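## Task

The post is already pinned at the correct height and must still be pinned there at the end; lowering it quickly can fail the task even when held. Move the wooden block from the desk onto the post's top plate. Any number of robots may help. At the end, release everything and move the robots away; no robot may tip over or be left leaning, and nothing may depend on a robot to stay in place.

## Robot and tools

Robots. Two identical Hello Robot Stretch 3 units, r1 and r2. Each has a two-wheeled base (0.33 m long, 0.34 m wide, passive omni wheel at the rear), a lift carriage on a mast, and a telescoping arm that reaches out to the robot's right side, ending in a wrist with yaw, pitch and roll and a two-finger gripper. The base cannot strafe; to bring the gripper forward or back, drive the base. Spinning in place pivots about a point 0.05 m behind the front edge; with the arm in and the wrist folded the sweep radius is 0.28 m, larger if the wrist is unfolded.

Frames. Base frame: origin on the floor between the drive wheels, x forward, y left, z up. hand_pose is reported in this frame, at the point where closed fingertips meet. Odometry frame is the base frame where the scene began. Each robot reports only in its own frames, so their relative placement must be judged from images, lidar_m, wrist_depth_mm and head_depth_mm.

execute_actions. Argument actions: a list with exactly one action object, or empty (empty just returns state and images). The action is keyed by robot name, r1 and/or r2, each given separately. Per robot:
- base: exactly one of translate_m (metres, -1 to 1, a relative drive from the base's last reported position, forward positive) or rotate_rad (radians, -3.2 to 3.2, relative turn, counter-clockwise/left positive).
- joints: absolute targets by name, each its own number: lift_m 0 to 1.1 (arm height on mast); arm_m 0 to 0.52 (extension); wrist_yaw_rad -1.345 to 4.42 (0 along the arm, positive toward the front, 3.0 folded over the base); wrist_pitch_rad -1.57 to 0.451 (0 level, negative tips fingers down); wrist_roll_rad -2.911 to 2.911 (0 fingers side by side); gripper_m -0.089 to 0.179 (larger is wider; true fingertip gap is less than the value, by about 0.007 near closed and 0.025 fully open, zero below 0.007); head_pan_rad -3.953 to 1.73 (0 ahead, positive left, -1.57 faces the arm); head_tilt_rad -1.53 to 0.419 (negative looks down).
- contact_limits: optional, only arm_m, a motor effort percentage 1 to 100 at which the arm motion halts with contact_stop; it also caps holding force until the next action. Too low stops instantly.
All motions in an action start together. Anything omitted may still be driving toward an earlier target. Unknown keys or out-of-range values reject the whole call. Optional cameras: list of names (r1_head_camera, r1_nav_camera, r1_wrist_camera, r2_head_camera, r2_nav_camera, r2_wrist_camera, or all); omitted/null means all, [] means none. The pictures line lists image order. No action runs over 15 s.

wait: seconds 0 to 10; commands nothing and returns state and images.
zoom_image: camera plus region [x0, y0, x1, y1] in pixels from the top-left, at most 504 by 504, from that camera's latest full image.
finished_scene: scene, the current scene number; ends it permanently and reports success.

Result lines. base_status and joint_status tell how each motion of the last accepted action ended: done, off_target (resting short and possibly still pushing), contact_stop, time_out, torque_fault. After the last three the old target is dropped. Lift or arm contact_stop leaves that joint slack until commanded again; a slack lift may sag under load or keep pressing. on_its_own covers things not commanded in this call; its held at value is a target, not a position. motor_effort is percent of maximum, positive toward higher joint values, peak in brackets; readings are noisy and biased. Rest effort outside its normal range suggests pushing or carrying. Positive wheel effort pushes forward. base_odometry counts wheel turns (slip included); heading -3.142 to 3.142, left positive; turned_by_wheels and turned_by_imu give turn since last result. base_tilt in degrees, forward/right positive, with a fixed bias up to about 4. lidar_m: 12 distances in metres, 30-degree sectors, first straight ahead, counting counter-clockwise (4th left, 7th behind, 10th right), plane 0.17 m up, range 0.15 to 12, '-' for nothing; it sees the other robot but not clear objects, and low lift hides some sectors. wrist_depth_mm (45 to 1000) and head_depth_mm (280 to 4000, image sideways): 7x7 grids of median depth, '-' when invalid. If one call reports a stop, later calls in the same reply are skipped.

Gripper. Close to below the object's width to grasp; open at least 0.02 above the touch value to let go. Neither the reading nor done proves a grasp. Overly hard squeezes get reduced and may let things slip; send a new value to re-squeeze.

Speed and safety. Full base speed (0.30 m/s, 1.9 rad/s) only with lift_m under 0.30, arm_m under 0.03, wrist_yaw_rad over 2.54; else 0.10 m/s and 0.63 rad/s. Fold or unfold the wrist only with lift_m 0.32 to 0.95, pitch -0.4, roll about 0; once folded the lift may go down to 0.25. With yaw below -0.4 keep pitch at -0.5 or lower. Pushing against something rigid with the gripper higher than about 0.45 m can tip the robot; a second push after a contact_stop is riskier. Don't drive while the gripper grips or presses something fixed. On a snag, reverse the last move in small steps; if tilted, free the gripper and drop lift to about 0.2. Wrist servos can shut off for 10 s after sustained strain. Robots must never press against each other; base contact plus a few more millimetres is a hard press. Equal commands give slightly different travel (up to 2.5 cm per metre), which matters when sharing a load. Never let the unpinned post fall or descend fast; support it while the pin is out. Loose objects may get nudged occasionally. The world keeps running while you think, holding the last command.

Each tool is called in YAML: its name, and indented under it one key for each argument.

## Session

execute_actions:
  actions: []

Scene clock: 0.00 s.
r1.base_odometry: x=+0.000 y=+0.000 heading=+0.000 (m, m, rad; r1's odometry frame)
r1.turned_by_wheels: +0.000 (rad since the last result)
r1.turned_by_imu: +0.000 (rad since the last result)
r1.base_tilt: forward=+0.6 right=+0.2 (deg)
r1.lidar_m: 3.01 2.72 3.56 1.61 0.93 0.80 0.80 0.92 1.23 1.23 1.42 2.43
r1.head_depth_mm: 1825 2641 - - - 3600 2343 / 1808 2637 - - - 3602 2372 / 1822 2631 - - - 3627 2388 / 1793 2609 - - - 3650 2377 / 1719 2609 - - - 3654 2373 / 1703 2606 - - - 3685 2386 / 1780 2583 - - - 3692 2394
r1.base_status: not commanded
r1.joint_positions: lift_m=+0.513 arm_m=+0.002 wrist_yaw_rad=+2.841 wrist_pitch_rad=-0.555 wrist_roll_rad=-0.006 gripper_m=+0.037 head_pan_rad=-0.008 head_tilt_rad=-0.010
r1.joint_status: not commanded
r1.motor_effort: left_wheel=+0 right_wheel=+0 lift_m=+21 arm_m=+0 wrist_yaw_rad=+1 wrist_pitch_rad=+6 wrist_roll_rad=+0 gripper_m=+0 head_pan_rad=+0 head_tilt_rad=+1 (%)
r1.hand_pose: x=+0.0395 y=+0.0492 z=+0.4960 quat_wxyz=(+0.293, +0.699, +0.091, +0.646) (m; r1's base frame)
r1.wrist_depth_mm: - - - - - - - / - - - - - - - / - - - - - - - / 883 977 936 918 904 887 861 / 815 - 819 794 801 791 761 / 699 686 - 672 671 685 654 / 633 634 - 608 615 594 580
r2.base_odometry: x=+0.000 y=+0.000 heading=+0.000 (m, m, rad; r2's odometry frame)
r2.turned_by_wheels: +0.000 (rad since the last result)
r2.turned_by_imu: +0.000 (rad since the last result)
r2.base_tilt: forward=+0.0 right=+0.8 (deg)
r2.lidar_m: 1.97 1.59 1.57 1.71 2.63 2.73 2.72 3.23 3.17 1.16 2.65 4.04
r2.head_depth_mm: 1756 2543 3839 - - 3405 2258 / 1755 2558 3163 3164 3216 3119 2238 / 1757 2570 2712 2725 2764 2737 2227 / 1763 2311 2392 2373 2377 2355 2241 / 1768 2085 2096 2076 2096 2081 2022 / 1779 1868 1866 1881 1859 1868 1876 / 1665 1685 1693 1679 1696 1690 1697
r2.base_status: not commanded
r2.joint_positions: lift_m=+0.372 arm_m=+0.003 wrist_yaw_rad=+3.009 wrist_pitch_rad=-0.429 wrist_roll_rad=-0.019 gripper_m=+0.037 head_pan_rad=+0.011 head_tilt_rad=-0.012
r2.joint_status: not commanded
r2.motor_effort: left_wheel=+0 right_wheel=+0 lift_m=+22 arm_m=+0 wrist_yaw_rad=-1 wrist_pitch_rad=+5 wrist_roll_rad=+0 gripper_m=+0 head_pan_rad=+0 head_tilt_rad=+2 (%)
r2.hand_pose: x=+0.0081 y=+0.0731 z=+0.3823 quat_wxyz=(+0.195, +0.693, +0.107, +0.686) (m; r2's base frame)
r2.wrist_depth_mm: - - - - - - - / - - - - - - - / - - - - - - - / 851 855 850 866 862 885 883 / 680 691 - 705 725 705 707 / 577 586 - 589 588 607 588 / 498 514 - 535 499 517 517
pictures: r1_head_camera (sideways: a quarter turn clockwise sets it upright), r1_nav_camera (sideways: a quarter turn counterclockwise sets it upright), r1_wrist_camera, r2_head_camera (sideways: a quarter turn clockwise sets it upright), r2_nav_camera (sideways: a quarter turn counterclockwise sets it upright), r2_wrist_camera
Images, in order (width x height): r1_head_camera 896x504, r1_nav_camera 672x504, r1_wrist_camera 644x364, r2_head_camera 896x504, r2_nav_camera 672x504, r2_wrist_camera 644x364.

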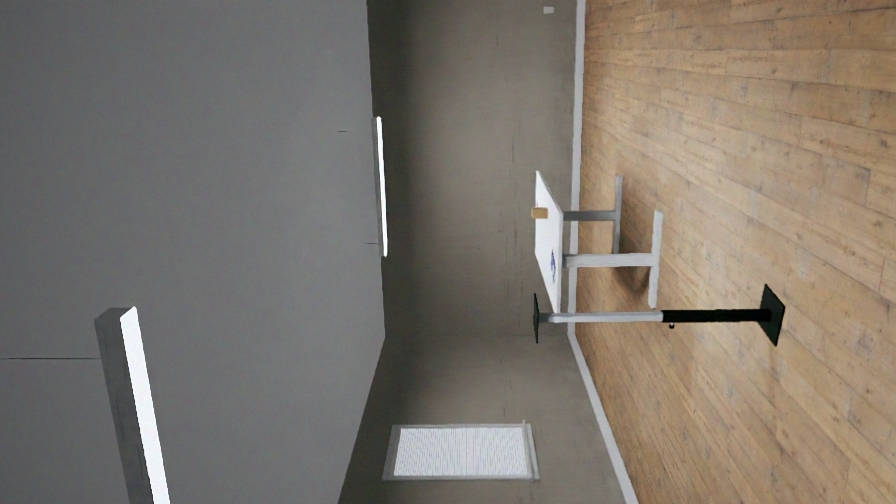

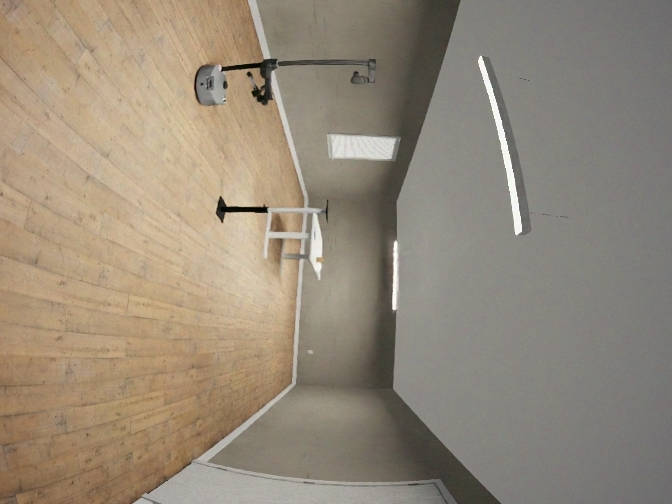

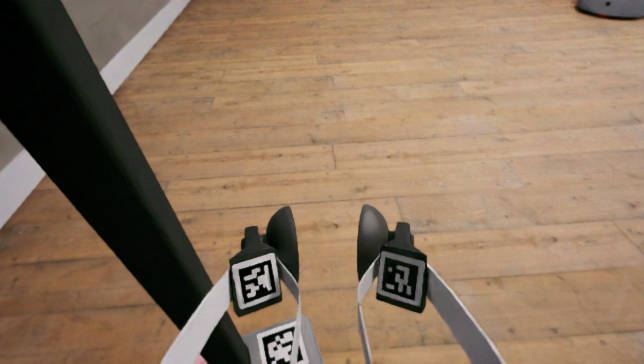

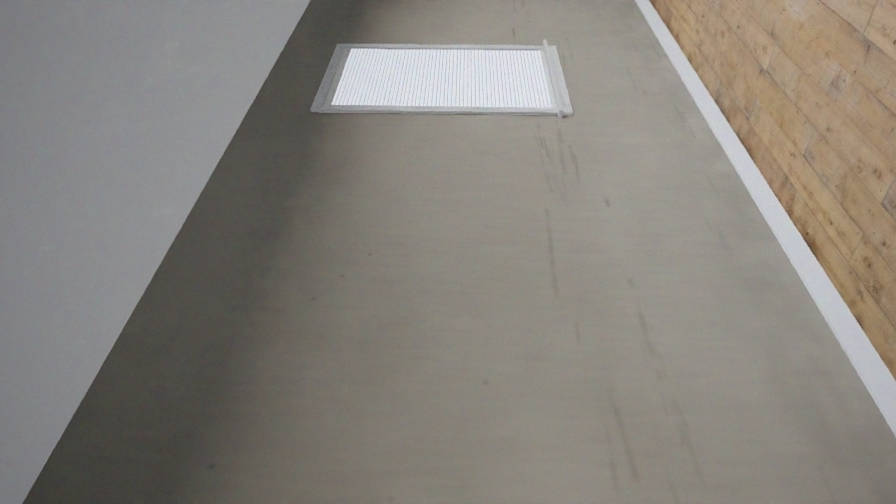

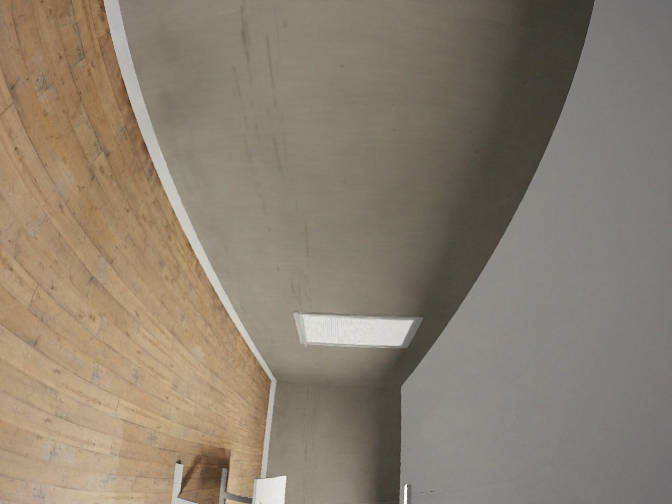

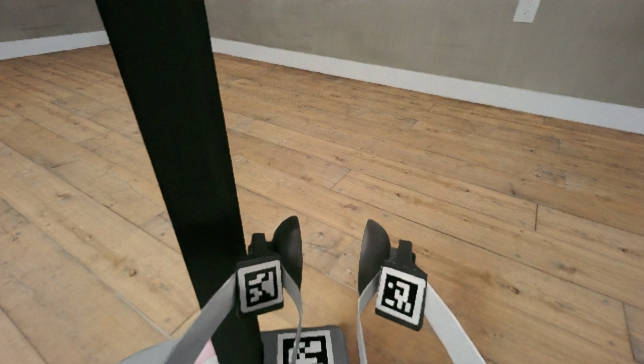

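execute_actions:
  actions:
    - {"r2": {"joints": {"head_pan_rad": -1.1, "head_tilt_rad": -0.3, "lift_m": 0.28}}}
  cameras: ["r2_head_camera", "r2_nav_camera"]

Scene clock: 8.80 s.
r1.base_odometry: x=+0.000 y=+0.000 heading=+0.000 (m, m, rad; r1's odometry frame)
r1.turned_by_wheels: +0.000 (rad since the last result)
r1.turned_by_imu: +0.000 (rad since the last result)
r1.base_tilt: forward=+0.6 right=+0.2 (deg)
r1.lidar_m: 3.01 2.73 3.55 1.61 0.93 0.80 0.80 0.93 1.23 1.23 1.42 2.42
r1.head_depth_mm: 1823 2632 - - - 3599 2339 / 1806 2650 - - - 3636 2358 / 1800 2615 - - - 3680 2368 / 1785 2664 - - - 3730 2359 / 1713 2612 - - - 3658 2392 / 1707 2599 - - - 3703 2401 / 1783 2600 - - - 3720 2425
r1.base_status: not commanded
r1.joint_positions: lift_m=+0.513 arm_m=+0.002 wrist_yaw_rad=+2.841 wrist_pitch_rad=-0.555 wrist_roll_rad=-0.006 gripper_m=+0.037 head_pan_rad=-0.008 head_tilt_rad=-0.010
r1.joint_status: not commanded
r1.motor_effort: left_wheel=+0(0) right_wheel=+0(0) lift_m=+21(21) arm_m=+0(0) wrist_yaw_rad=+0(0) wrist_pitch_rad=+6(5) wrist_roll_rad=+0(0) gripper_m=+0(1) head_pan_rad=+0(1) head_tilt_rad=+0(1) (%)
r1.hand_pose: x=+0.0395 y=+0.0492 z=+0.4960 quat_wxyz=(+0.293, +0.699, +0.091, +0.646) (m; r1's base frame)
r1.wrist_depth_mm: - - - - - - - / - - - - - - - / - - - - - - - / 893 974 912 913 917 904 871 / 827 - 817 801 801 748 778 / 712 682 - 677 681 662 679 / 613 621 - 595 599 595 587
r2.base_odometry: x=+0.000 y=+0.000 heading=+0.000 (m, m, rad; r2's odometry frame)
r2.turned_by_wheels: +0.000 (rad since the last result)
r2.turned_by_imu: -0.001 (rad since the last result)
r2.base_tilt: forward=+0.1 right=+0.7 (deg)
r2.lidar_m: 1.96 1.59 1.57 1.72 2.64 2.73 2.73 3.22 3.15 1.15 2.65 4.04
r2.head_depth_mm: 3394 - - - 2537 1771 1446 / 3372 - - - 2793 2008 1541 / 3384 - - - 2794 1984 1534 / 3418 - - - 2801 1974 1537 / 3403 - - - 2809 1975 1528 / 3320 - - 2787 2696 1964 1530 / 3199 - - 3630 2799 1972 1524
r2.base_status: not commanded
r2.joint_positions: lift_m=+0.280 arm_m=+0.003 wrist_yaw_rad=+3.009 wrist_pitch_rad=-0.430 wrist_roll_rad=-0.019 gripper_m=+0.037 head_pan_rad=-1.093 head_tilt_rad=-0.296
r2.joint_status: all done
r2.motor_effort: left_wheel=+0(0) right_wheel=+0(0) lift_m=+18(21) arm_m=+0(0) wrist_yaw_rad=+0(0) wrist_pitch_rad=+5(6) wrist_roll_rad=+0(0) gripper_m=+0(0) head_pan_rad=-2(29) head_tilt_rad=-3(29) (%)
r2.hand_pose: x=+0.0081 y=+0.0730 z=+0.2903 quat_wxyz=(+0.195, +0.693, +0.107, +0.686) (m; r2's base frame)
r2.wrist_depth_mm: - - - - - - - / - - - - - - - / 899 933 904 943 930 948 - / 682 702 711 717 716 736 735 / 557 567 - 571 586 584 595 / 477 492 - - 494 487 490 / 418 - - - 405 419 422
pictures: r2_head_camera (sideways: a quarter turn clockwise sets it upright), r2_nav_camera (sideways: a quarter turn counterclockwise sets it upright)
Images, in order (width x height): r2_head_camera 896x504, r2_nav_camera 672x504.

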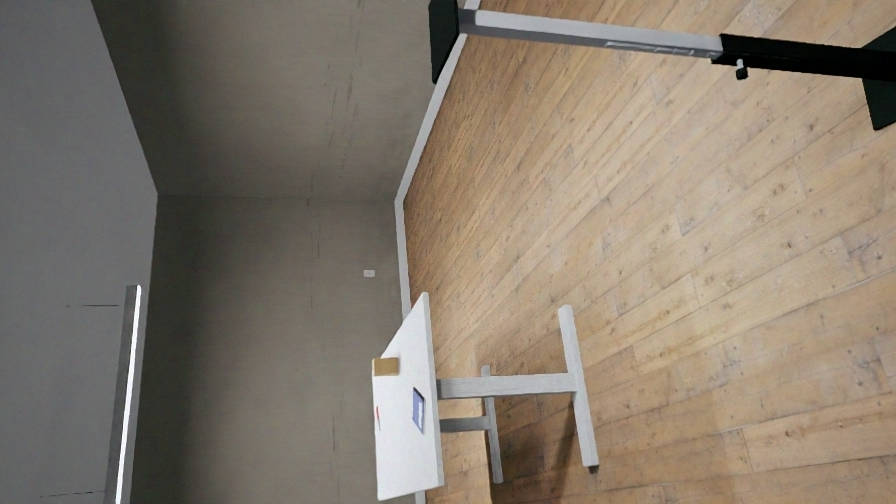

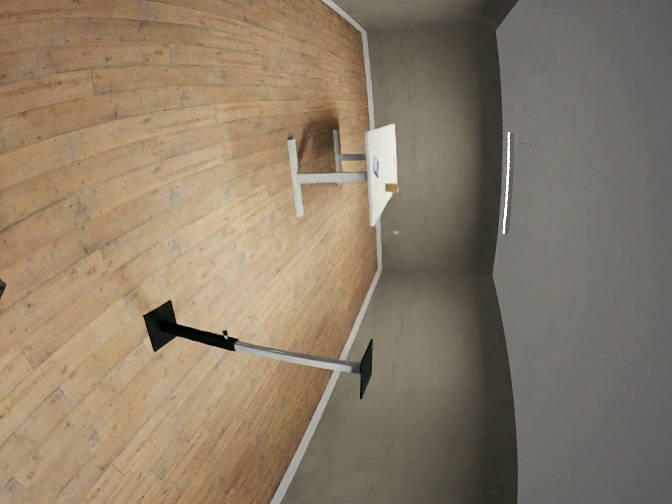

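execute_actions:
  actions:
    - {"r2": {"base": {"rotate_rad": 1.217}, "joints": {"head_pan_rad": -1.57, "head_tilt_rad": -0.5}}}
  cameras: []

execute_actions:
  actions:
    - {"r2": {"base": {"translate_m": -1.0}}}
  cameras: []

execute_actions:
  actions:
    - {"r2": {"base": {"translate_m": -0.33}}}
  cameras: []

execute_actions:
  actions:
    - {"r2": {"base": {"rotate_rad": 1.223}}}
  cameras: ["r2_head_camera", "r2_nav_camera"]

Scene clock: 125.90 s.
r1.base_odometry: x=+0.000 y=+0.000 heading=+0.000 (m, m, rad; r1's odometry frame)
r1.turned_by_wheels: +0.000 (rad since the last result)
r1.turned_by_imu: +0.000 (rad since the last result)
r1.base_tilt: forward=+0.7 right=+0.3 (deg)
r1.lidar_m: 3.02 2.59 3.55 1.61 0.93 0.80 0.80 0.93 1.23 1.23 1.42 2.43
r1.head_depth_mm: 1813 2697 - - - 3614 2346 / 1813 2629 - - - 3627 2370 / 1800 2637 - - - 3640 2390 / 1803 2625 - - - 3686 2386 / 1715 2610 - - - 3672 2386 / 1717 2596 - - - 3687 2375 / 1786 2604 - - - 3707 2401
r1.base_status: not commanded
r1.joint_positions: lift_m=+0.513 arm_m=+0.002 wrist_yaw_rad=+2.841 wrist_pitch_rad=-0.555 wrist_roll_rad=-0.006 gripper_m=+0.037 head_pan_rad=-0.008 head_tilt_rad=-0.010
r1.joint_status: not commanded
r1.motor_effort: left_wheel=+0(1) right_wheel=+0(0) lift_m=+21(21) arm_m=+0(0) wrist_yaw_rad=+0(0) wrist_pitch_rad=+6(6) wrist_roll_rad=+0(0) gripper_m=+0(0) head_pan_rad=+1(0) head_tilt_rad=+1(1) (%)
r1.hand_pose: x=+0.0395 y=+0.0492 z=+0.4960 quat_wxyz=(+0.293, +0.699, +0.091, +0.646) (m; r1's base frame)
r1.wrist_depth_mm: - - - - - - - / - - - - - - - / - - - - - - - / 894 956 943 922 919 894 887 / 833 - 818 783 800 795 778 / 699 684 - 674 688 662 666 / 618 611 - 614 600 594 589
r2.base_odometry: x=+0.000 y=+0.000 heading=+1.217 (m, m, rad; r2's odometry frame)
r2.turned_by_wheels: +1.217 (rad since the last result)
r2.turned_by_imu: +1.226 (rad since the last result)
r2.base_tilt: forward=+0.0 right=+0.7 (deg)
r2.lidar_m: 1.57 1.87 2.73 2.74 3.24 3.16 3.17 1.16 2.64 2.94 1.78 1.57
r2.head_depth_mm: - - - 2844 2031 1585 1307 / - - - 2885 2031 1600 1299 / - - - 2840 2037 1589 1304 / - - - 2832 2038 1587 1299 / 3029 3281 3499 2824 2034 1588 1306 / 2555 2678 2814 2745 2038 1589 1298 / 2160 2264 2361 2419 2047 1587 1297
r2.base_status: done
r2.joint_positions: lift_m=+0.280 arm_m=+0.003 wrist_yaw_rad=+3.009 wrist_pitch_rad=-0.430 wrist_roll_rad=-0.019 gripper_m=+0.037 head_pan_rad=-1.563 head_tilt_rad=-0.494
r2.joint_status: all done
r2.motor_effort: left_wheel=-3(8) right_wheel=+2(7) lift_m=+17(17) arm_m=+0(0) wrist_yaw_rad=-1(0) wrist_pitch_rad=+6(5) wrist_roll_rad=+0(0) gripper_m=+0(1) head_pan_rad=-2(25) head_tilt_rad=-4(25) (%)
r2.hand_pose: x=+0.0081 y=+0.0730 z=+0.2903 quat_wxyz=(+0.195, +0.693, +0.107, +0.686) (m; r2's base frame)
r2.wrist_depth_mm: - - - - - - - / - - - - - - - / 914 911 918 939 938 961 - / 697 695 711 705 719 723 725 / 563 568 - 583 585 584 586 / 477 486 - - 494 494 492 / 422 - - - 411 421 428
pictures: none
No camera images: the call's "cameras" was empty. Leave "cameras" out to get every camera's image.

Scene clock: 130.90 s.
r1.base_odometry: x=+0.000 y=+0.000 heading=+0.000 (m, m, rad; r1's odometry frame)
r1.turned_by_wheels: +0.000 (rad since the last result)
r1.turned_by_imu: +0.000 (rad since the last result)
r1.base_tilt: forward=+0.6 right=+0.2 (deg)
r1.lidar_m: 2.30 4.12 3.54 1.61 0.93 0.80 0.80 0.93 1.23 1.23 1.42 2.42
r1.head_depth_mm: 1821 2656 - - - 3598 2343 / 1816 2645 - - - 3567 2356 / 1795 2627 - - - 3670 2374 / 1800 2608 - - - 3615 2264 / 1725 2603 - - - 2996 2159 / 1708 2599 - - - 3659 2430 / 1776 2598 - - - 3676 2380
r1.base_status: not commanded
r1.joint_positions: lift_m=+0.513 arm_m=+0.002 wrist_yaw_rad=+2.841 wrist_pitch_rad=-0.555 wrist_roll_rad=-0.006 gripper_m=+0.037 head_pan_rad=-0.008 head_tilt_rad=-0.010
r1.joint_status: not commanded
r1.motor_effort: left_wheel=+0(0) right_wheel=+0(0) lift_m=+21(21) arm_m=+0(0) wrist_yaw_rad=+0(0) wrist_pitch_rad=+5(6) wrist_roll_rad=+0(0) gripper_m=-1(0) head_pan_rad=+0(0) head_tilt_rad=+0(2) (%)
r1.hand_pose: x=+0.0395 y=+0.0492 z=+0.4960 quat_wxyz=(+0.293, +0.699, +0.091, +0.646) (m; r1's base frame)
r1.wrist_depth_mm: - - - - - - - / - - - - - - - / - - - - - - - / 903 948 925 926 897 915 888 / 797 - 830 797 790 761 752 / 708 692 - 677 676 676 668 / 612 613 - 603 598 599 591
r2.base_odometry: x=-0.347 y=-0.938 heading=+1.217 (m, m, rad; r2's odometry frame)
r2.turned_by_wheels: +0.000 (rad since the last result)
r2.turned_by_imu: -0.004 (rad since the last result)
r2.base_tilt: forward=+0.0 right=+0.7 (deg)
r2.lidar_m: 2.53 3.01 3.03 2.41 2.53 2.22 2.23 2.67 4.87 0.55 2.85 2.53
r2.head_depth_mm: - - - 2837 2048 1594 1301 / - - 3028 2476 2039 1592 1299 / - - 2668 584 1806 1496 1239 / - - - 661 2043 1585 1270 / - - - 2835 2032 1591 1300 / - - - 2844 2044 1597 1302 / 3454 3608 3733 2824 2025 1580 1304
r2.base_status: done
r2.joint_positions: lift_m=+0.280 arm_m=+0.003 wrist_yaw_rad=+3.009 wrist_pitch_rad=-0.430 wrist_roll_rad=-0.019 gripper_m=+0.037 head_pan_rad=-1.563 head_tilt_rad=-0.494
r2.joint_status: not commanded
r2.motor_effort: left_wheel=-2(11) right_wheel=+2(4) lift_m=+18(17) arm_m=+0(0) wrist_yaw_rad=+0(0) wrist_pitch_rad=+5(5) wrist_roll_rad=+0(0) gripper_m=+0(1) head_pan_rad=-3(3) head_tilt_rad=-4(4) (%)
r2.hand_pose: x=+0.0081 y=+0.0730 z=+0.2902 quat_wxyz=(+0.195, +0.693, +0.107, +0.686) (m; r2's base frame)
r2.wrist_depth_mm: - - - - - - - / - - - - - - - / 897 923 927 943 948 960 - / 682 689 698 714 717 724 738 / 560 565 - 579 587 587 591 / 473 496 - - 490 491 498 / 420 - - - 408 421 423
pictures: none
No camera images: the call's "cameras" was empty. Leave "cameras" out to get every camera's image.

Scene clock: 133.73 s.
r1.base_odometry: x=+0.000 y=+0.000 heading=+0.000 (m, m, rad; r1's odometry frame)
r1.turned_by_wheels: +0.000 (rad since the last result)
r1.turned_by_imu: +0.000 (rad since the last result)
r1.base_tilt: forward=+0.6 right=+0.2 (deg)
r1.lidar_m: 2.29 4.11 3.56 1.61 0.93 0.80 0.80 0.93 1.23 1.23 1.42 2.43
r1.head_depth_mm: 1810 2662 - - - 3580 2363 / 1807 2638 - - - 3653 2349 / 1797 2616 - - - 3354 2204 / 1796 2627 - - - 2989 2150 / 1719 2604 - - - 3658 2393 / 1718 2575 - - - 3666 2386 / 1792 2581 - - - 3686 2388
r1.base_status: not commanded
r1.joint_positions: lift_m=+0.513 arm_m=+0.002 wrist_yaw_rad=+2.841 wrist_pitch_rad=-0.555 wrist_roll_rad=-0.006 gripper_m=+0.037 head_pan_rad=-0.008 head_tilt_rad=-0.010
r1.joint_status: not commanded
r1.motor_effort: left_wheel=+1(0) right_wheel=+0(0) lift_m=+21(21) arm_m=+0(0) wrist_yaw_rad=+0(1) wrist_pitch_rad=+6(6) wrist_roll_rad=+0(0) gripper_m=+0(0) head_pan_rad=+1(0) head_tilt_rad=+1(1) (%)
r1.hand_pose: x=+0.0395 y=+0.0492 z=+0.4960 quat_wxyz=(+0.293, +0.699, +0.091, +0.646) (m; r1's base frame)
r1.wrist_depth_mm: - - - - - - - / - - - - - - - / - - - - - - - / 914 927 909 913 875 912 899 / 789 - 825 804 787 774 767 / 712 688 - 687 678 676 660 / 615 618 - 599 600 592 611
r2.base_odometry: x=-0.461 y=-1.247 heading=+1.217 (m, m, rad; r2's odometry frame)
r2.turned_by_wheels: +0.000 (rad since the last result)
r2.turned_by_imu: -0.002 (rad since the last result)
r2.base_tilt: forward=+0.0 right=+0.7 (deg)
r2.lidar_m: 2.84 3.39 3.13 2.39 2.17 1.91 1.91 2.29 4.17 2.32 0.62 2.84
r2.head_depth_mm: - - - 2867 2029 1593 1302 / - - - 2818 2047 1589 1304 / - - 2987 2846 2029 1584 1297 / - - 2653 2544 2034 1575 1310 / - - - 2836 2042 1583 1297 / - - - 2845 2029 1598 1302 / - - - 2424 2039 1451 876
r2.base_status: done
r2.joint_positions: lift_m=+0.280 arm_m=+0.003 wrist_yaw_rad=+3.009 wrist_pitch_rad=-0.430 wrist_roll_rad=-0.019 gripper_m=+0.037 head_pan_rad=-1.563 head_tilt_rad=-0.494
r2.joint_status: not commanded
r2.motor_effort: left_wheel=-3(11) right_wheel=+2(4) lift_m=+18(18) arm_m=+0(0) wrist_yaw_rad=-1(0) wrist_pitch_rad=+6(5) wrist_roll_rad=+0(0) gripper_m=+0(0) head_pan_rad=-3(3) head_tilt_rad=-4(4) (%)
r2.hand_pose: x=+0.0081 y=+0.0730 z=+0.2902 quat_wxyz=(+0.195, +0.693, +0.107, +0.686) (m; r2's base frame)
r2.wrist_depth_mm: - - - - - - - / - - - - - - - / 886 920 901 918 930 966 - / 687 696 705 727 713 725 727 / 555 571 - 579 596 579 587 / 474 490 - - 483 484 485 / 420 - - - 403 423 427
pictures: none
No camera images: the call's "cameras" was empty. Leave "cameras" out to get every camera's image.

Scene clock: 135.83 s.
r1.base_odometry: x=+0.000 y=+0.000 heading=+0.000 (m, m, rad; r1's odometry frame)
r1.turned_by_wheels: +0.000 (rad since the last result)
r1.turned_by_imu: +0.000 (rad since the last result)
r1.base_tilt: forward=+0.7 right=+0.3 (deg)
r1.lidar_m: 2.41 4.11 3.54 1.61 0.93 0.80 0.80 0.92 1.23 1.23 1.42 2.42
r1.head_depth_mm: 1807 2660 - - - 3602 2358 / 1801 2630 - - - 3619 2395 / 1799 2650 - - - 3367 2324 / 1800 2635 - - - 3406 2260 / 1717 2626 - - - 3703 2393 / 1705 2610 - - - 3667 2410 / 1782 2573 - - - 3669 2388
r1.base_status: not commanded
r1.joint_positions: lift_m=+0.513 arm_m=+0.002 wrist_yaw_rad=+2.841 wrist_pitch_rad=-0.555 wrist_roll_rad=-0.006 gripper_m=+0.037 head_pan_rad=-0.008 head_tilt_rad=-0.010
r1.joint_status: not commanded
r1.motor_effort: left_wheel=+1(0) right_wheel=+0(0) lift_m=+21(21) arm_m=+0(0) wrist_yaw_rad=+0(1) wrist_pitch_rad=+6(6) wrist_roll_rad=+0(0) gripper_m=-1(0) head_pan_rad=+0(0) head_tilt_rad=+0(1) (%)
r1.hand_pose: x=+0.0395 y=+0.0492 z=+0.4960 quat_wxyz=(+0.293, +0.699, +0.091, +0.646) (m; r1's base frame)
r1.wrist_depth_mm: - - - - - - - / - - - - - - - / - - - - - - - / 867 966 930 942 881 921 886 / 816 - 808 787 796 768 752 / 713 687 - 668 669 676 651 / 630 617 - 593 604 594 594
r2.base_odometry: x=-0.461 y=-1.247 heading=+2.439 (m, m, rad; r2's odometry frame)
r2.turned_by_wheels: +1.223 (rad since the last result)
r2.turned_by_imu: +1.233 (rad since the last result)
r2.base_tilt: forward=+0.0 right=+0.7 (deg)
r2.lidar_m: 3.13 2.39 2.00 1.91 1.98 2.61 3.52 0.64 0.62 2.84 2.91 3.30
r2.head_depth_mm: 2371 2548 2771 2838 2038 1594 1307 / 2351 2555 2792 2858 2027 1596 1296 / 2354 2551 2755 2828 2034 1589 1304 / 2367 2539 2775 2861 2030 1592 1296 / 2340 2563 2756 2837 2024 1586 1304 / 2340 2519 2760 2856 2021 1590 1303 / 2324 2544 2773 2847 2048 1585 1296
r2.base_status: done
r2.joint_positions: lift_m=+0.280 arm_m=+0.003 wrist_yaw_rad=+3.009 wrist_pitch_rad=-0.430 wrist_roll_rad=-0.019 gripper_m=+0.037 head_pan_rad=-1.563 head_tilt_rad=-0.495
r2.joint_status: not commanded
r2.motor_effort: left_wheel=-3(9) right_wheel=+2(8) lift_m=+18(18) arm_m=+0(1) wrist_yaw_rad=-1(1) wrist_pitch_rad=+6(5) wrist_roll_rad=+0(0) gripper_m=+0(0) head_pan_rad=-3(2) head_tilt_rad=-4(4) (%)
r2.hand_pose: x=+0.0081 y=+0.0730 z=+0.2902 quat_wxyz=(+0.195, +0.693, +0.107, +0.686) (m; r2's base frame)
r2.wrist_depth_mm: - - - - - - - / - - - - - - - / 895 908 924 947 949 958 - / 691 693 693 706 721 731 738 / 560 568 - 585 588 585 590 / 475 498 - - 490 493 493 / 421 - - - 408 422 424
pictures: r2_head_camera (sideways: a quarter turn clockwise sets it upright), r2_nav_camera (sideways: a quarter turn counterclockwise sets it upright)
Images, in order (width x height): r2_head_camera 896x504, r2_nav_camera 672x504.

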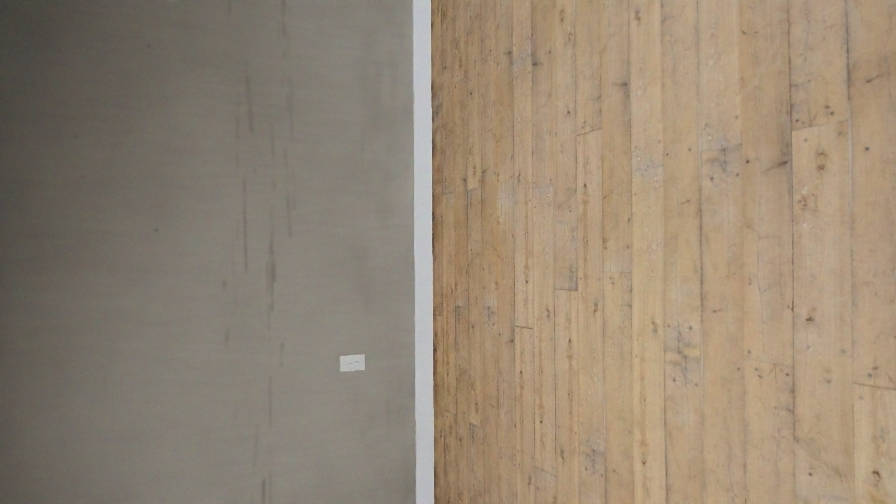

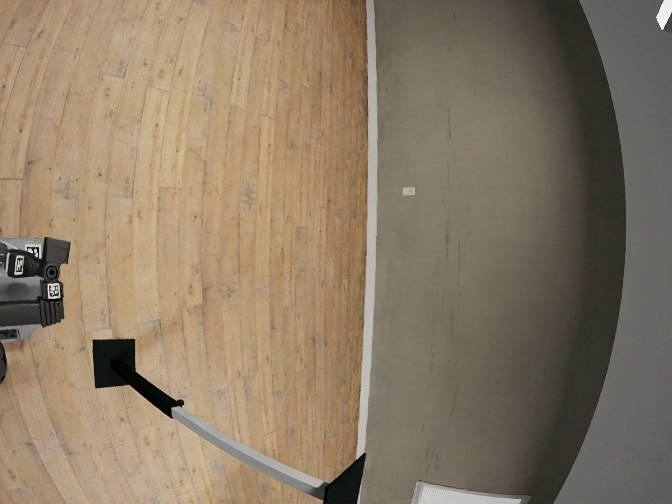

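execute_actions:
  actions:
    - {"r2": {"base": {"translate_m": -1.0}}}
  cameras: []

execute_actions:
  actions:
    - {"r2": {"base": {"translate_m": -1.0}, "joints": {"head_pan_rad": -2.2, "head_tilt_rad": -0.6}}}
  cameras: ["r2_head_camera", "r2_nav_camera"]

Scene clock: 155.27 s.
r1.base_odometry: x=+0.000 y=+0.000 heading=+0.000 (m, m, rad; r1's odometry frame)
r1.turned_by_wheels: +0.000 (rad since the last result)
r1.turned_by_imu: +0.000 (rad since the last result)
r1.base_tilt: forward=+0.6 right=+0.2 (deg)
r1.lidar_m: 3.02 4.11 3.56 1.61 0.93 0.80 0.80 0.93 1.23 1.23 1.42 2.43
r1.head_depth_mm: 1808 2651 - - - 3600 2331 / 1807 2630 - - - 3640 2357 / 1794 2635 - - - 3196 2364 / 1800 2624 - - - 3667 2379 / 1709 2622 - - - 3675 2405 / 1714 2590 - - - 3687 2394 / 1783 2598 - - - 3652 2414
r1.base_status: not commanded
r1.joint_positions: lift_m=+0.513 arm_m=+0.002 wrist_yaw_rad=+2.841 wrist_pitch_rad=-0.555 wrist_roll_rad=-0.006 gripper_m=+0.037 head_pan_rad=-0.008 head_tilt_rad=-0.010
r1.joint_status: not commanded
r1.motor_effort: left_wheel=+0(1) right_wheel=+0(1) lift_m=+21(22) arm_m=+0(0) wrist_yaw_rad=+0(0) wrist_pitch_rad=+6(6) wrist_roll_rad=+0(0) gripper_m=+0(1) head_pan_rad=+0(0) head_tilt_rad=+1(2) (%)
r1.hand_pose: x=+0.0395 y=+0.0492 z=+0.4960 quat_wxyz=(+0.293, +0.699, +0.091, +0.646) (m; r1's base frame)
r1.wrist_depth_mm: - - - - - - - / - - - - - - - / - - - - - - - / 899 968 940 903 900 894 907 / 787 - 808 778 798 768 758 / 700 703 - 692 676 673 672 / 627 625 - 600 603 601 588
r2.base_odometry: x=+0.302 y=-1.893 heading=+2.439 (m, m, rad; r2's odometry frame)
r2.turned_by_wheels: +0.000 (rad since the last result)
r2.turned_by_imu: -0.005 (rad since the last result)
r2.base_tilt: forward=+0.1 right=+0.7 (deg)
r2.lidar_m: 3.33 2.81 1.98 1.88 1.93 2.55 4.62 1.43 3.05 2.88 2.96 0.70
r2.head_depth_mm: 2398 2585 2838 2847 2043 1592 1307 / 2397 2620 2847 2840 2046 1590 1308 / 2403 2590 2823 2855 2024 1589 1298 / 2405 2595 2827 2848 2049 1588 1308 / 2382 2575 2809 2836 2034 1592 1309 / 2382 2591 2826 2850 2034 1595 1305 / 2377 2598 2792 2818 2035 1584 1301
r2.base_status: done
r2.joint_positions: lift_m=+0.280 arm_m=+0.003 wrist_yaw_rad=+3.009 wrist_pitch_rad=-0.430 wrist_roll_rad=-0.019 gripper_m=+0.037 head_pan_rad=-1.563 head_tilt_rad=-0.495
r2.joint_status: not commanded
r2.motor_effort: left_wheel=-3(11) right_wheel=+2(5) lift_m=+18(18) arm_m=+0(0) wrist_yaw_rad=+0(2) wrist_pitch_rad=+5(6) wrist_roll_rad=+0(0) gripper_m=+0(0) head_pan_rad=-3(3) head_tilt_rad=-4(4) (%)
r2.hand_pose: x=+0.0081 y=+0.0730 z=+0.2902 quat_wxyz=(+0.195, +0.693, +0.107, +0.686) (m; r2's base frame)
r2.wrist_depth_mm: - - - - - - - / - - - - - - - / 899 911 927 928 924 951 - / 696 711 713 705 710 728 728 / 562 566 - 580 591 590 599 / 476 489 - - 483 490 491 / 420 - - - 406 420 420
pictures: none
No camera images: the call's "cameras" was empty. Leave "cameras" out to get every camera's image.

Scene clock: 160.27 s.
r1.base_odometry: x=+0.000 y=+0.000 heading=+0.000 (m, m, rad; r1's odometry frame)
r1.turned_by_wheels: +0.000 (rad since the last result)
r1.turned_by_imu: +0.000 (rad since the last result)
r1.base_tilt: forward=+0.7 right=+0.3 (deg)
r1.lidar_m: 3.02 4.11 3.54 1.61 0.93 0.80 0.80 0.93 1.23 1.23 1.42 2.42
r1.head_depth_mm: 1812 2649 - - - 3637 2352 / 1802 2656 - - - 3642 2353 / 1804 2628 - - - 3631 2368 / 1799 2651 - - - 3734 2350 / 1709 2592 - - - 3581 2381 / 1711 2637 - - - 3666 2355 / 1770 2586 - - - 3721 2385
r1.base_status: not commanded
r1.joint_positions: lift_m=+0.513 arm_m=+0.002 wrist_yaw_rad=+2.841 wrist_pitch_rad=-0.555 wrist_roll_rad=-0.006 gripper_m=+0.037 head_pan_rad=-0.008 head_tilt_rad=-0.010
r1.joint_status: not commanded
r1.motor_effort: left_wheel=+0(1) right_wheel=+0(0) lift_m=+21(21) arm_m=+0(0) wrist_yaw_rad=+1(0) wrist_pitch_rad=+6(6) wrist_roll_rad=+0(0) gripper_m=+0(0) head_pan_rad=+0(1) head_tilt_rad=+1(1) (%)
r1.hand_pose: x=+0.0395 y=+0.0492 z=+0.4960 quat_wxyz=(+0.293, +0.699, +0.091, +0.646) (m; r1's base frame)
r1.wrist_depth_mm: - - - - - - - / - - - - - - - / - - - - - - - / 906 950 921 944 916 914 890 / 811 - 831 793 798 759 762 / 702 679 - 675 697 666 664 / 615 606 - 600 596 592 590
r2.base_odometry: x=+1.066 y=-2.539 heading=+2.439 (m, m, rad; r2's odometry frame)
r2.turned_by_wheels: +0.000 (rad since the last result)
r2.turned_by_imu: -0.004 (rad since the last result)
r2.base_tilt: forward=+0.0 right=+0.8 (deg)
r2.lidar_m: 4.35 2.72 1.93 1.83 1.86 2.47 3.64 1.67 3.11 0.84 3.02 1.61
r2.head_depth_mm: 3571 3800 1570 1122 1805 1465 1229 / 3620 - 1569 1016 1748 1474 1227 / 3297 3654 1582 1070 908 1468 1222 / 3070 3346 3435 1072 839 1456 1229 / 2820 3075 3274 1069 813 1422 1231 / 2646 2867 3050 1057 812 1211 1199 / 2494 2697 2930 1057 810 712 1230
r2.base_status: done
r2.joint_positions: lift_m=+0.280 arm_m=+0.003 wrist_yaw_rad=+3.009 wrist_pitch_rad=-0.430 wrist_roll_rad=-0.019 gripper_m=+0.037 head_pan_rad=-2.193 head_tilt_rad=-0.593
r2.joint_status: all done
r2.motor_effort: left_wheel=-2(10) right_wheel=+2(4) lift_m=+18(18) arm_m=+0(0) wrist_yaw_rad=+0(1) wrist_pitch_rad=+5(5) wrist_roll_rad=+0(0) gripper_m=+0(0) head_pan_rad=-3(27) head_tilt_rad=-5(19) (%)
r2.hand_pose: x=+0.0081 y=+0.0730 z=+0.2902 quat_wxyz=(+0.195, +0.693, +0.107, +0.686) (m; r2's base frame)
r2.wrist_depth_mm: - - - - - - - / - - - - - - - / 893 893 935 943 959 967 - / 693 708 711 703 720 721 734 / 564 572 - 573 590 596 599 / 472 490 - - 490 488 494 / 422 - - - 408 425 424
pictures: r2_head_camera (sideways: a quarter turn clockwise sets it upright), r2_nav_camera (sideways: a quarter turn counterclockwise sets it upright)
Images, in order (width x height): r2_head_camera 896x504, r2_nav_camera 672x504.

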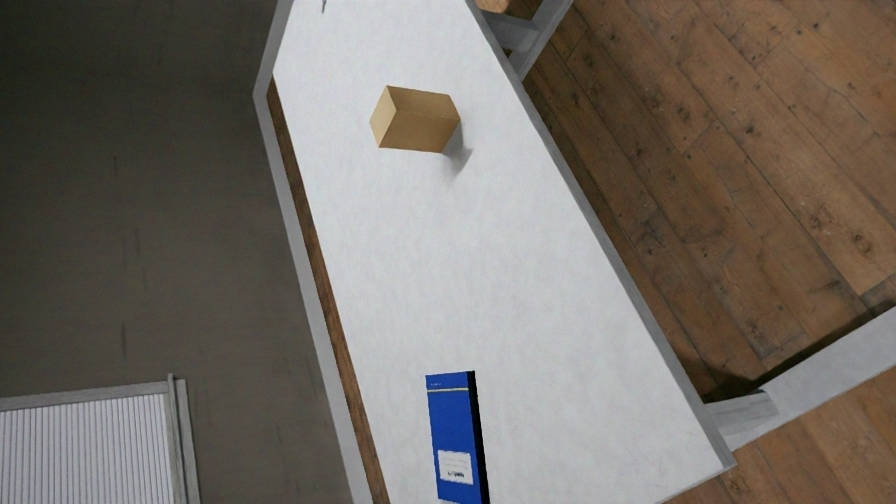

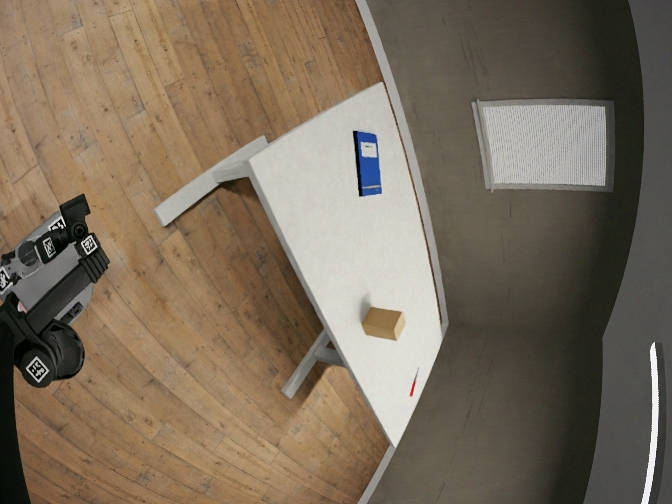

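execute_actions:
  actions:
    - {"r2": {"base": {"translate_m": -0.68}, "joints": {"head_pan_rad": -1.57, "head_tilt_rad": -0.8}}}
  cameras: []

execute_actions:
  actions:
    - {"r2": {"joints": {"lift_m": 0.4, "wrist_pitch_rad": -0.4}}}
  cameras: []

execute_actions:
  actions:
    - {"r2": {"joints": {"lift_m": 0.7, "wrist_yaw_rad": 0.0, "gripper_m": 0.13}}}
  cameras: []

execute_actions:
  actions:
    - {"r2": {"joints": {"wrist_pitch_rad": 0.0}}}
  cameras: ["r2_head_camera", "r2_wrist_camera"]

Scene clock: 199.30 s.
r1.base_odometry: x=+0.000 y=+0.000 heading=+0.000 (m, m, rad; r1's odometry frame)
r1.turned_by_wheels: +0.000 (rad since the last result)
r1.turned_by_imu: +0.000 (rad since the last result)
r1.base_tilt: forward=+0.7 right=+0.3 (deg)
r1.lidar_m: 3.04 4.12 3.54 1.61 0.93 0.80 0.80 0.92 1.23 1.23 1.42 2.42
r1.head_depth_mm: 1809 2646 - - - 3644 2341 / 1823 2644 - - - 3631 2348 / 1802 2620 - - - 3604 2376 / 1816 2635 - - - 3668 2374 / 1712 2605 - - - 3653 2384 / 1720 2606 - - - 3683 2389 / 1785 2568 - - - 3709 2410
r1.base_status: not commanded
r1.joint_positions: lift_m=+0.513 arm_m=+0.002 wrist_yaw_rad=+2.841 wrist_pitch_rad=-0.555 wrist_roll_rad=-0.006 gripper_m=+0.037 head_pan_rad=-0.008 head_tilt_rad=-0.010
r1.joint_status: not commanded
r1.motor_effort: left_wheel=+1(1) right_wheel=+0(0) lift_m=+21(21) arm_m=+0(0) wrist_yaw_rad=+0(0) wrist_pitch_rad=+5(6) wrist_roll_rad=+0(0) gripper_m=+0(0) head_pan_rad=+0(0) head_tilt_rad=+0(1) (%)
r1.hand_pose: x=+0.0395 y=+0.0492 z=+0.4960 quat_wxyz=(+0.293, +0.699, +0.091, +0.646) (m; r1's base frame)
r1.wrist_depth_mm: - - - - - - - / - - - - - - - / - - - - - - - / 881 945 941 927 893 908 876 / 799 - 814 789 794 765 755 / 717 689 - 680 666 686 666 / 614 614 - 606 595 609 589
r2.base_odometry: x=+1.585 y=-2.979 heading=+2.439 (m, m, rad; r2's odometry frame)
r2.turned_by_wheels: +0.000 (rad since the last result)
r2.turned_by_imu: -0.004 (rad since the last result)
r2.base_tilt: forward=+0.0 right=+0.7 (deg)
r2.lidar_m: 2.27 2.69 1.88 1.78 1.83 2.41 2.96 3.01 1.15 2.97 0.95 3.99
r2.head_depth_mm: 2521 2862 1029 811 1472 1290 1123 / 2543 2856 1030 813 1479 1294 1133 / 2522 2836 1037 785 1482 1294 1126 / 2519 2815 1037 793 1447 1300 1131 / 2537 2796 1041 818 1450 1299 1130 / 2527 2786 1039 818 1447 1297 1132 / 2477 2776 1026 818 1375 1272 1133
r2.base_status: done
r2.joint_positions: lift_m=+0.280 arm_m=+0.003 wrist_yaw_rad=+3.009 wrist_pitch_rad=-0.430 wrist_roll_rad=-0.019 gripper_m=+0.037 head_pan_rad=-1.577 head_tilt_rad=-0.790
r2.joint_status: all done
r2.motor_effort: left_wheel=-2(10) right_wheel=+2(5) lift_m=+18(18) arm_m=+0(1) wrist_yaw_rad=+0(1) wrist_pitch_rad=+5(5) wrist_roll_rad=+0(0) gripper_m=+0(1) head_pan_rad=+2(27) head_tilt_rad=-7(27) (%)
r2.hand_pose: x=+0.0081 y=+0.0730 z=+0.2902 quat_wxyz=(+0.195, +0.693, +0.107, +0.686) (m; r2's base frame)
r2.wrist_depth_mm: - - - - - - - / - - - - - - - / 884 899 906 938 951 968 - / 699 711 708 717 726 729 726 / 567 564 - 583 598 587 589 / 475 488 - - 487 494 491 / 421 - - - 404 426 424
pictures: none
No camera images: the call's "cameras" was empty. Leave "cameras" out to get every camera's image.

Scene clock: 201.23 s.
r1.base_odometry: x=+0.000 y=+0.000 heading=+0.000 (m, m, rad; r1's odometry frame)
r1.turned_by_wheels: +0.000 (rad since the last result)
r1.turned_by_imu: +0.000 (rad since the last result)
r1.base_tilt: forward=+0.6 right=+0.3 (deg)
r1.lidar_m: 3.04 4.10 3.56 1.60 0.92 0.80 0.80 0.93 1.23 1.23 1.42 2.43
r1.head_depth_mm: 1816 2682 - - - 3620 2328 / 1813 2635 - - - 3617 2362 / 1799 2636 - - - 3577 2371 / 1793 2622 - - - 3711 2407 / 1716 2634 - - - 3678 2379 / 1705 2575 - - - 3691 2395 / 1780 2585 - - - 3660 2408
r1.base_status: not commanded
r1.joint_positions: lift_m=+0.513 arm_m=+0.002 wrist_yaw_rad=+2.841 wrist_pitch_rad=-0.555 wrist_roll_rad=-0.006 gripper_m=+0.037 head_pan_rad=-0.008 head_tilt_rad=-0.010
r1.joint_status: not commanded
r1.motor_effort: left_wheel=+0(0) right_wheel=+0(0) lift_m=+22(21) arm_m=+0(0) wrist_yaw_rad=+0(1) wrist_pitch_rad=+6(6) wrist_roll_rad=+0(0) gripper_m=+0(1) head_pan_rad=+0(0) head_tilt_rad=+2(1) (%)
r1.hand_pose: x=+0.0395 y=+0.0492 z=+0.4960 quat_wxyz=(+0.293, +0.699, +0.091, +0.646) (m; r1's base frame)
r1.wrist_depth_mm: - - - - - - - / - - - - - - - / - - - - - - - / 876 967 915 958 895 896 888 / 820 - 813 787 811 778 750 / 712 694 - 668 678 682 665 / 622 622 - 612 597 599 587
r2.base_odometry: x=+1.585 y=-2.979 heading=+2.439 (m, m, rad; r2's odometry frame)
r2.turned_by_wheels: +0.000 (rad since the last result)
r2.turned_by_imu: -0.001 (rad since the last result)
r2.base_tilt: forward=+0.0 right=+0.8 (deg)
r2.lidar_m: 2.26 2.69 1.88 1.79 1.83 2.41 2.96 3.03 1.15 2.98 0.95 3.99
r2.head_depth_mm: 2550 2830 1030 811 1483 1292 1130 / 2518 2843 1033 814 1482 1289 1128 / 2509 2812 1034 786 1486 1298 1135 / 2519 2823 1034 791 1454 1302 1132 / 2496 2794 1039 819 1454 1295 1131 / 2506 2758 1038 820 1452 1292 1136 / 2505 2752 1024 819 1378 1277 1136
r2.base_status: not commanded
r2.joint_positions: lift_m=+0.400 arm_m=+0.003 wrist_yaw_rad=+3.009 wrist_pitch_rad=-0.420 wrist_roll_rad=-0.019 gripper_m=+0.037 head_pan_rad=-1.577 head_tilt_rad=-0.790
r2.joint_status: all done
r2.motor_effort: left_wheel=-2(2) right_wheel=+1(2) lift_m=+26(27) arm_m=+0(0) wrist_yaw_rad=-2(0) wrist_pitch_rad=+7(10) wrist_roll_rad=+0(0) gripper_m=+0(0) head_pan_rad=+2(2) head_tilt_rad=-6(7) (%)
r2.hand_pose: x=+0.0083 y=+0.0742 z=+0.4120 quat_wxyz=(+0.192, +0.693, +0.103, +0.687) (m; r2's base frame)
r2.wrist_depth_mm: - - - - - - - / - - - - - - - / - - - - - - - / 900 901 902 920 946 933 950 / 738 713 - 737 781 761 750 / 611 622 - 632 635 638 629 / 528 535 - 547 526 543 536
pictures: none
No camera images: the call's "cameras" was empty. Leave "cameras" out to get every camera's image.

Scene clock: 204.80 s.
r1.base_odometry: x=+0.000 y=+0.000 heading=+0.000 (m, m, rad; r1's odometry frame)
r1.turned_by_wheels: +0.000 (rad since the last result)
r1.turned_by_imu: +0.000 (rad since the last result)
r1.base_tilt: forward=+0.6 right=+0.3 (deg)
r1.lidar_m: 3.02 4.14 3.53 1.61 0.93 0.80 0.80 0.93 1.23 1.23 1.42 2.43
r1.head_depth_mm: 1806 2643 - - - 3589 2361 / 1811 2659 - - - 3654 2359 / 1799 2600 - - - 3643 2383 / 1793 2636 - - - 3686 2371 / 1722 2621 - - - 3690 2370 / 1716 2593 - - - 3682 2384 / 1784 2592 - - - 3687 2383
r1.base_status: not commanded
r1.joint_positions: lift_m=+0.513 arm_m=+0.002 wrist_yaw_rad=+2.841 wrist_pitch_rad=-0.555 wrist_roll_rad=-0.006 gripper_m=+0.037 head_pan_rad=-0.008 head_tilt_rad=-0.010
r1.joint_status: not commanded
r1.motor_effort: left_wheel=+1(0) right_wheel=+0(0) lift_m=+21(21) arm_m=+0(0) wrist_yaw_rad=+0(1) wrist_pitch_rad=+5(6) wrist_roll_rad=+0(0) gripper_m=+0(0) head_pan_rad=+1(0) head_tilt_rad=+1(1) (%)
r1.hand_pose: x=+0.0395 y=+0.0492 z=+0.4960 quat_wxyz=(+0.293, +0.699, +0.091, +0.646) (m; r1's base frame)
r1.wrist_depth_mm: - - - - - - - / - - - - - - - / - - - - - - - / 904 949 925 932 915 881 871 / 793 - 822 785 783 775 745 / 715 690 - 689 689 665 666 / 618 603 - 599 608 581 584
r2.base_odometry: x=+1.585 y=-2.979 heading=+2.439 (m, m, rad; r2's odometry frame)
r2.turned_by_wheels: +0.000 (rad since the last result)
r2.turned_by_imu: -0.001 (rad since the last result)
r2.base_tilt: forward=+0.0 right=+0.8 (deg)
r2.lidar_m: 2.26 2.68 1.89 1.79 1.83 2.40 2.96 3.03 1.15 2.98 0.95 3.99
r2.head_depth_mm: 2556 2815 1035 813 1479 1293 - / 2524 2854 1037 813 1484 1292 - / 2543 2799 1034 787 1484 1317 - / 2535 2807 1035 791 1438 1330 1129 / 2526 2761 1041 817 1450 1300 1136 / 2501 2776 1038 820 1450 1300 1138 / 2485 2759 1025 820 1380 1276 1135
r2.base_status: not commanded
r2.joint_positions: lift_m=+0.700 arm_m=+0.003 wrist_yaw_rad=+0.002 wrist_pitch_rad=-0.420 wrist_roll_rad=-0.019 gripper_m=+0.130 head_pan_rad=-1.577 head_tilt_rad=-0.790
r2.joint_status: all done
r2.motor_effort: left_wheel=-2(2) right_wheel=+1(2) lift_m=+27(27) arm_m=-1(0) wrist_yaw_rad=-3(4) wrist_pitch_rad=+7(7) wrist_roll_rad=+0(0) gripper_m=+0(87) head_pan_rad=+2(2) head_tilt_rad=-6(7) (%)
r2.hand_pose: x=-0.0211 y=-0.3721 z=+0.7120 quat_wxyz=(+0.698, +0.150, -0.685, -0.146) (m; r2's base frame)
r2.wrist_depth_mm: - 673 758 570 704 864 - / 376 385 394 370 407 422 429 / 281 279 288 289 289 288 290 / - - - - - - 797 / - - - - - - 888 / 952 966 965 947 - - 960 / 822 802 844 842 835 814 841
pictures: none
No camera images: the call's "cameras" was empty. Leave "cameras" out to get every camera's image.

Scene clock: 205.83 s.
r1.base_odometry: x=+0.000 y=+0.000 heading=+0.000 (m, m, rad; r1's odometry frame)
r1.turned_by_wheels: +0.000 (rad since the last result)
r1.turned_by_imu: +0.000 (rad since the last result)
r1.base_tilt: forward=+0.6 right=+0.3 (deg)
r1.lidar_m: 3.01 4.10 3.54 1.61 0.93 0.80 0.80 0.93 1.23 1.23 1.42 2.42
r1.head_depth_mm: 1804 2627 - - - 3604 2341 / 1802 2642 - - - 3586 2355 / 1809 2630 - - - 3651 2352 / 1809 2635 - - - 3665 2374 / 1718 2618 - - - 3702 2381 / 1723 2592 - - - 3700 2404 / 1776 2588 - - - 3692 2385
r1.base_status: not commanded
r1.joint_positions: lift_m=+0.513 arm_m=+0.002 wrist_yaw_rad=+2.841 wrist_pitch_rad=-0.555 wrist_roll_rad=-0.006 gripper_m=+0.037 head_pan_rad=-0.008 head_tilt_rad=-0.010
r1.joint_status: not commanded
r1.motor_effort: left_wheel=+1(1) right_wheel=-1(0) lift_m=+21(21) arm_m=+0(0) wrist_yaw_rad=+0(1) wrist_pitch_rad=+6(6) wrist_roll_rad=+0(0) gripper_m=+0(0) head_pan_rad=+0(0) head_tilt_rad=+2(1) (%)
r1.hand_pose: x=+0.0395 y=+0.0492 z=+0.4960 quat_wxyz=(+0.293, +0.699, +0.091, +0.646) (m; r1's base frame)
r1.wrist_depth_mm: - - - - - - - / - - - - - - - / - - - - - - - / 900 946 953 919 907 899 911 / 813 - 815 784 789 768 765 / 713 700 - 686 678 681 665 / 633 613 - 592 602 605 590
r2.base_odometry: x=+1.585 y=-2.979 heading=+2.439 (m, m, rad; r2's odometry frame)
r2.turned_by_wheels: +0.000 (rad since the last result)
r2.turned_by_imu: +0.000 (rad since the last result)
r2.base_tilt: forward=+0.1 right=+0.8 (deg)
r2.lidar_m: 2.26 2.69 1.89 1.79 1.83 2.42 2.96 3.04 1.15 2.98 0.95 4.00
r2.head_depth_mm: 2549 2852 1033 813 1487 1294 - / 2544 2847 1035 815 1487 1299 - / 2529 2822 1036 786 1480 1324 - / 2494 2819 1039 793 1451 1325 1132 / 2507 2786 1035 817 1451 1304 1130 / 2484 2783 1040 817 1445 1302 1134 / 2483 2752 1026 820 1381 1274 1137
r2.base_status: not commanded
r2.joint_positions: lift_m=+0.700 arm_m=+0.003 wrist_yaw_rad=+0.002 wrist_pitch_rad=-0.024 wrist_roll_rad=-0.019 gripper_m=+0.130 head_pan_rad=-1.577 head_tilt_rad=-0.790
r2.joint_status: all done
r2.motor_effort: left_wheel=-2(2) right_wheel=+1(2) lift_m=+26(27) arm_m=-1(0) wrist_yaw_rad=-3(3) wrist_pitch_rad=+9(8) wrist_roll_rad=+0(0) gripper_m=+0(1) head_pan_rad=+2(2) head_tilt_rad=-6(7) (%)
r2.hand_pose: x=-0.0209 y=-0.4036 z=+0.8081 quat_wxyz=(+0.714, +0.010, -0.700, -0.008) (m; r2's base frame)
r2.wrist_depth_mm: - - - - - - - / - - - - - - - / - - - - - - - / 679 668 739 581 848 877 954 / 395 403 421 398 445 465 482 / 281 298 291 299 300 335 315 / - - - - - - 713
pictures: r2_head_camera (sideways: a quarter turn clockwise sets it upright), r2_wrist_camera
Images, in order (width x height): r2_head_camera 896x504, r2_wrist_camera 644x364.

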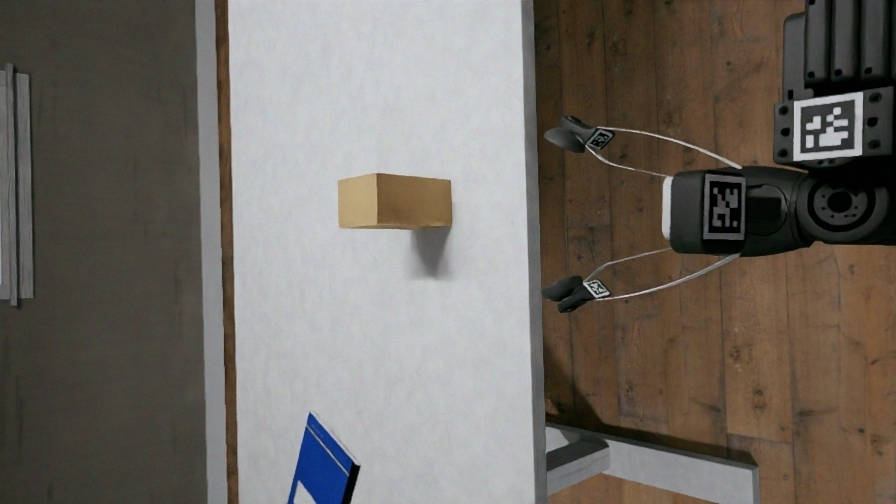

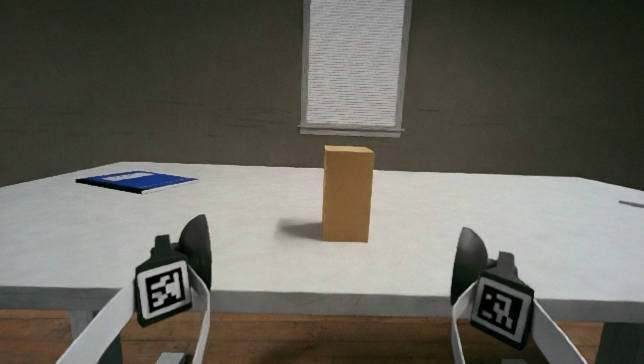

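execute_actions:
  actions:
    - {"r2": {"base": {"translate_m": -0.018}, "joints": {"lift_m": 0.68, "arm_m": 0.235}}}
  cameras: ["r2_head_camera", "r2_wrist_camera"]

Scene clock: 238.30 s.
r1.base_odometry: x=+0.000 y=+0.000 heading=+0.000 (m, m, rad; r1's odometry frame)
r1.turned_by_wheels: +0.000 (rad since the last result)
r1.turned_by_imu: +0.000 (rad since the last result)
r1.base_tilt: forward=+0.6 right=+0.2 (deg)
r1.lidar_m: 3.02 4.13 3.54 1.61 0.93 0.80 0.80 0.93 1.23 1.23 1.42 2.42
r1.head_depth_mm: 1816 2650 - - - 3665 2350 / 1808 2666 - - - 3627 2362 / 1812 2632 - - - 3606 2394 / 1783 2633 - - - 3694 2404 / 1716 2615 - - - 3654 2378 / 1704 2605 - - - 3705 2379 / 1779 2590 - - - 3754 2386
r1.base_status: not commanded
r1.joint_positions: lift_m=+0.513 arm_m=+0.002 wrist_yaw_rad=+2.841 wrist_pitch_rad=-0.555 wrist_roll_rad=-0.006 gripper_m=+0.037 head_pan_rad=-0.008 head_tilt_rad=-0.010
r1.joint_status: not commanded
r1.motor_effort: left_wheel=+1(0) right_wheel=+0(0) lift_m=+21(21) arm_m=+0(0) wrist_yaw_rad=+0(0) wrist_pitch_rad=+6(6) wrist_roll_rad=+0(0) gripper_m=+0(0) head_pan_rad=+0(0) head_tilt_rad=+2(1) (%)
r1.hand_pose: x=+0.0395 y=+0.0492 z=+0.4960 quat_wxyz=(+0.293, +0.699, +0.091, +0.646) (m; r1's base frame)
r1.wrist_depth_mm: - - - - - - - / - - - - - - - / - - - - - - - / 878 938 933 921 908 884 868 / 806 - 840 772 780 773 769 / 704 700 - 693 687 682 674 / 620 619 - 604 609 598 606
r2.base_odometry: x=+1.598 y=-2.990 heading=+2.439 (m, m, rad; r2's odometry frame)
r2.turned_by_wheels: +0.000 (rad since the last result)
r2.turned_by_imu: -0.002 (rad since the last result)
r2.base_tilt: forward=+0.0 right=+0.7 (deg)
r2.lidar_m: 2.28 2.69 1.89 1.79 1.83 2.40 2.95 3.00 1.14 2.98 0.96 4.00
r2.head_depth_mm: 2527 2849 1027 814 1479 1304 - / 2559 2820 1034 815 - 1267 1116 / 2536 2817 1032 808 - 1294 1131 / 2520 2807 1034 793 1442 1303 1131 / 2496 2780 1042 819 1448 1302 1137 / 2503 2770 1040 817 1451 1294 1131 / 2502 2753 1026 819 1381 1278 1134
r2.base_status: done
r2.joint_positions: lift_m=+0.680 arm_m=+0.235 wrist_yaw_rad=+0.001 wrist_pitch_rad=-0.023 wrist_roll_rad=-0.019 gripper_m=+0.130 head_pan_rad=-1.577 head_tilt_rad=-0.790
r2.joint_status: all done
r2.motor_effort: left_wheel=-2(6) right_wheel=+2(3) lift_m=+18(23) arm_m=+2(5) wrist_yaw_rad=-2(3) wrist_pitch_rad=+8(9) wrist_roll_rad=+0(0) gripper_m=+0(1) head_pan_rad=+2(2) head_tilt_rad=-7(7) (%)
r2.hand_pose: x=-0.0212 y=-0.6352 z=+0.7890 quat_wxyz=(+0.714, +0.009, -0.700, -0.008) (m; r2's base frame)
r2.wrist_depth_mm: - - - - - - - / - - - - - - - / - - - - - - - / 579 606 647 158 546 784 - / 345 355 364 164 353 410 409 / 244 262 254 169 248 290 278 / 193 185 195 176 191 193 209
pictures: r2_head_camera (sideways: a quarter turn clockwise sets it upright), r2_wrist_camera
Images, in order (width x height): r2_head_camera 896x504, r2_wrist_camera 644x364.

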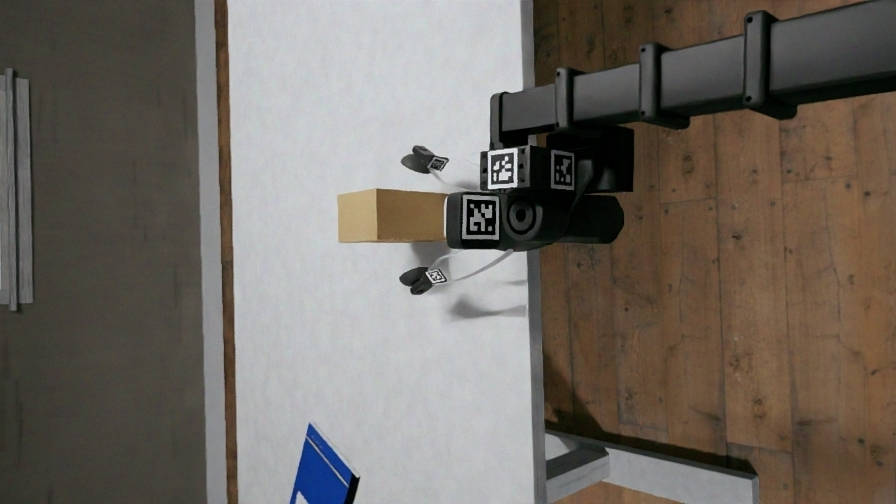

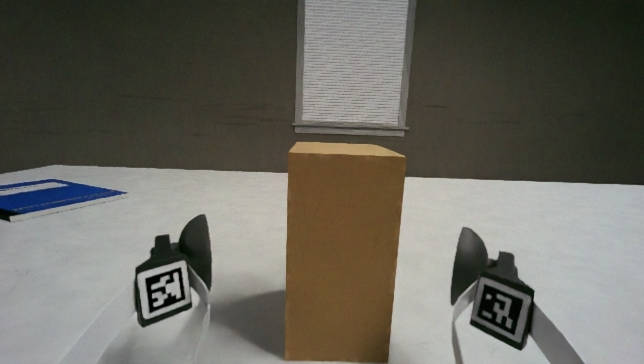

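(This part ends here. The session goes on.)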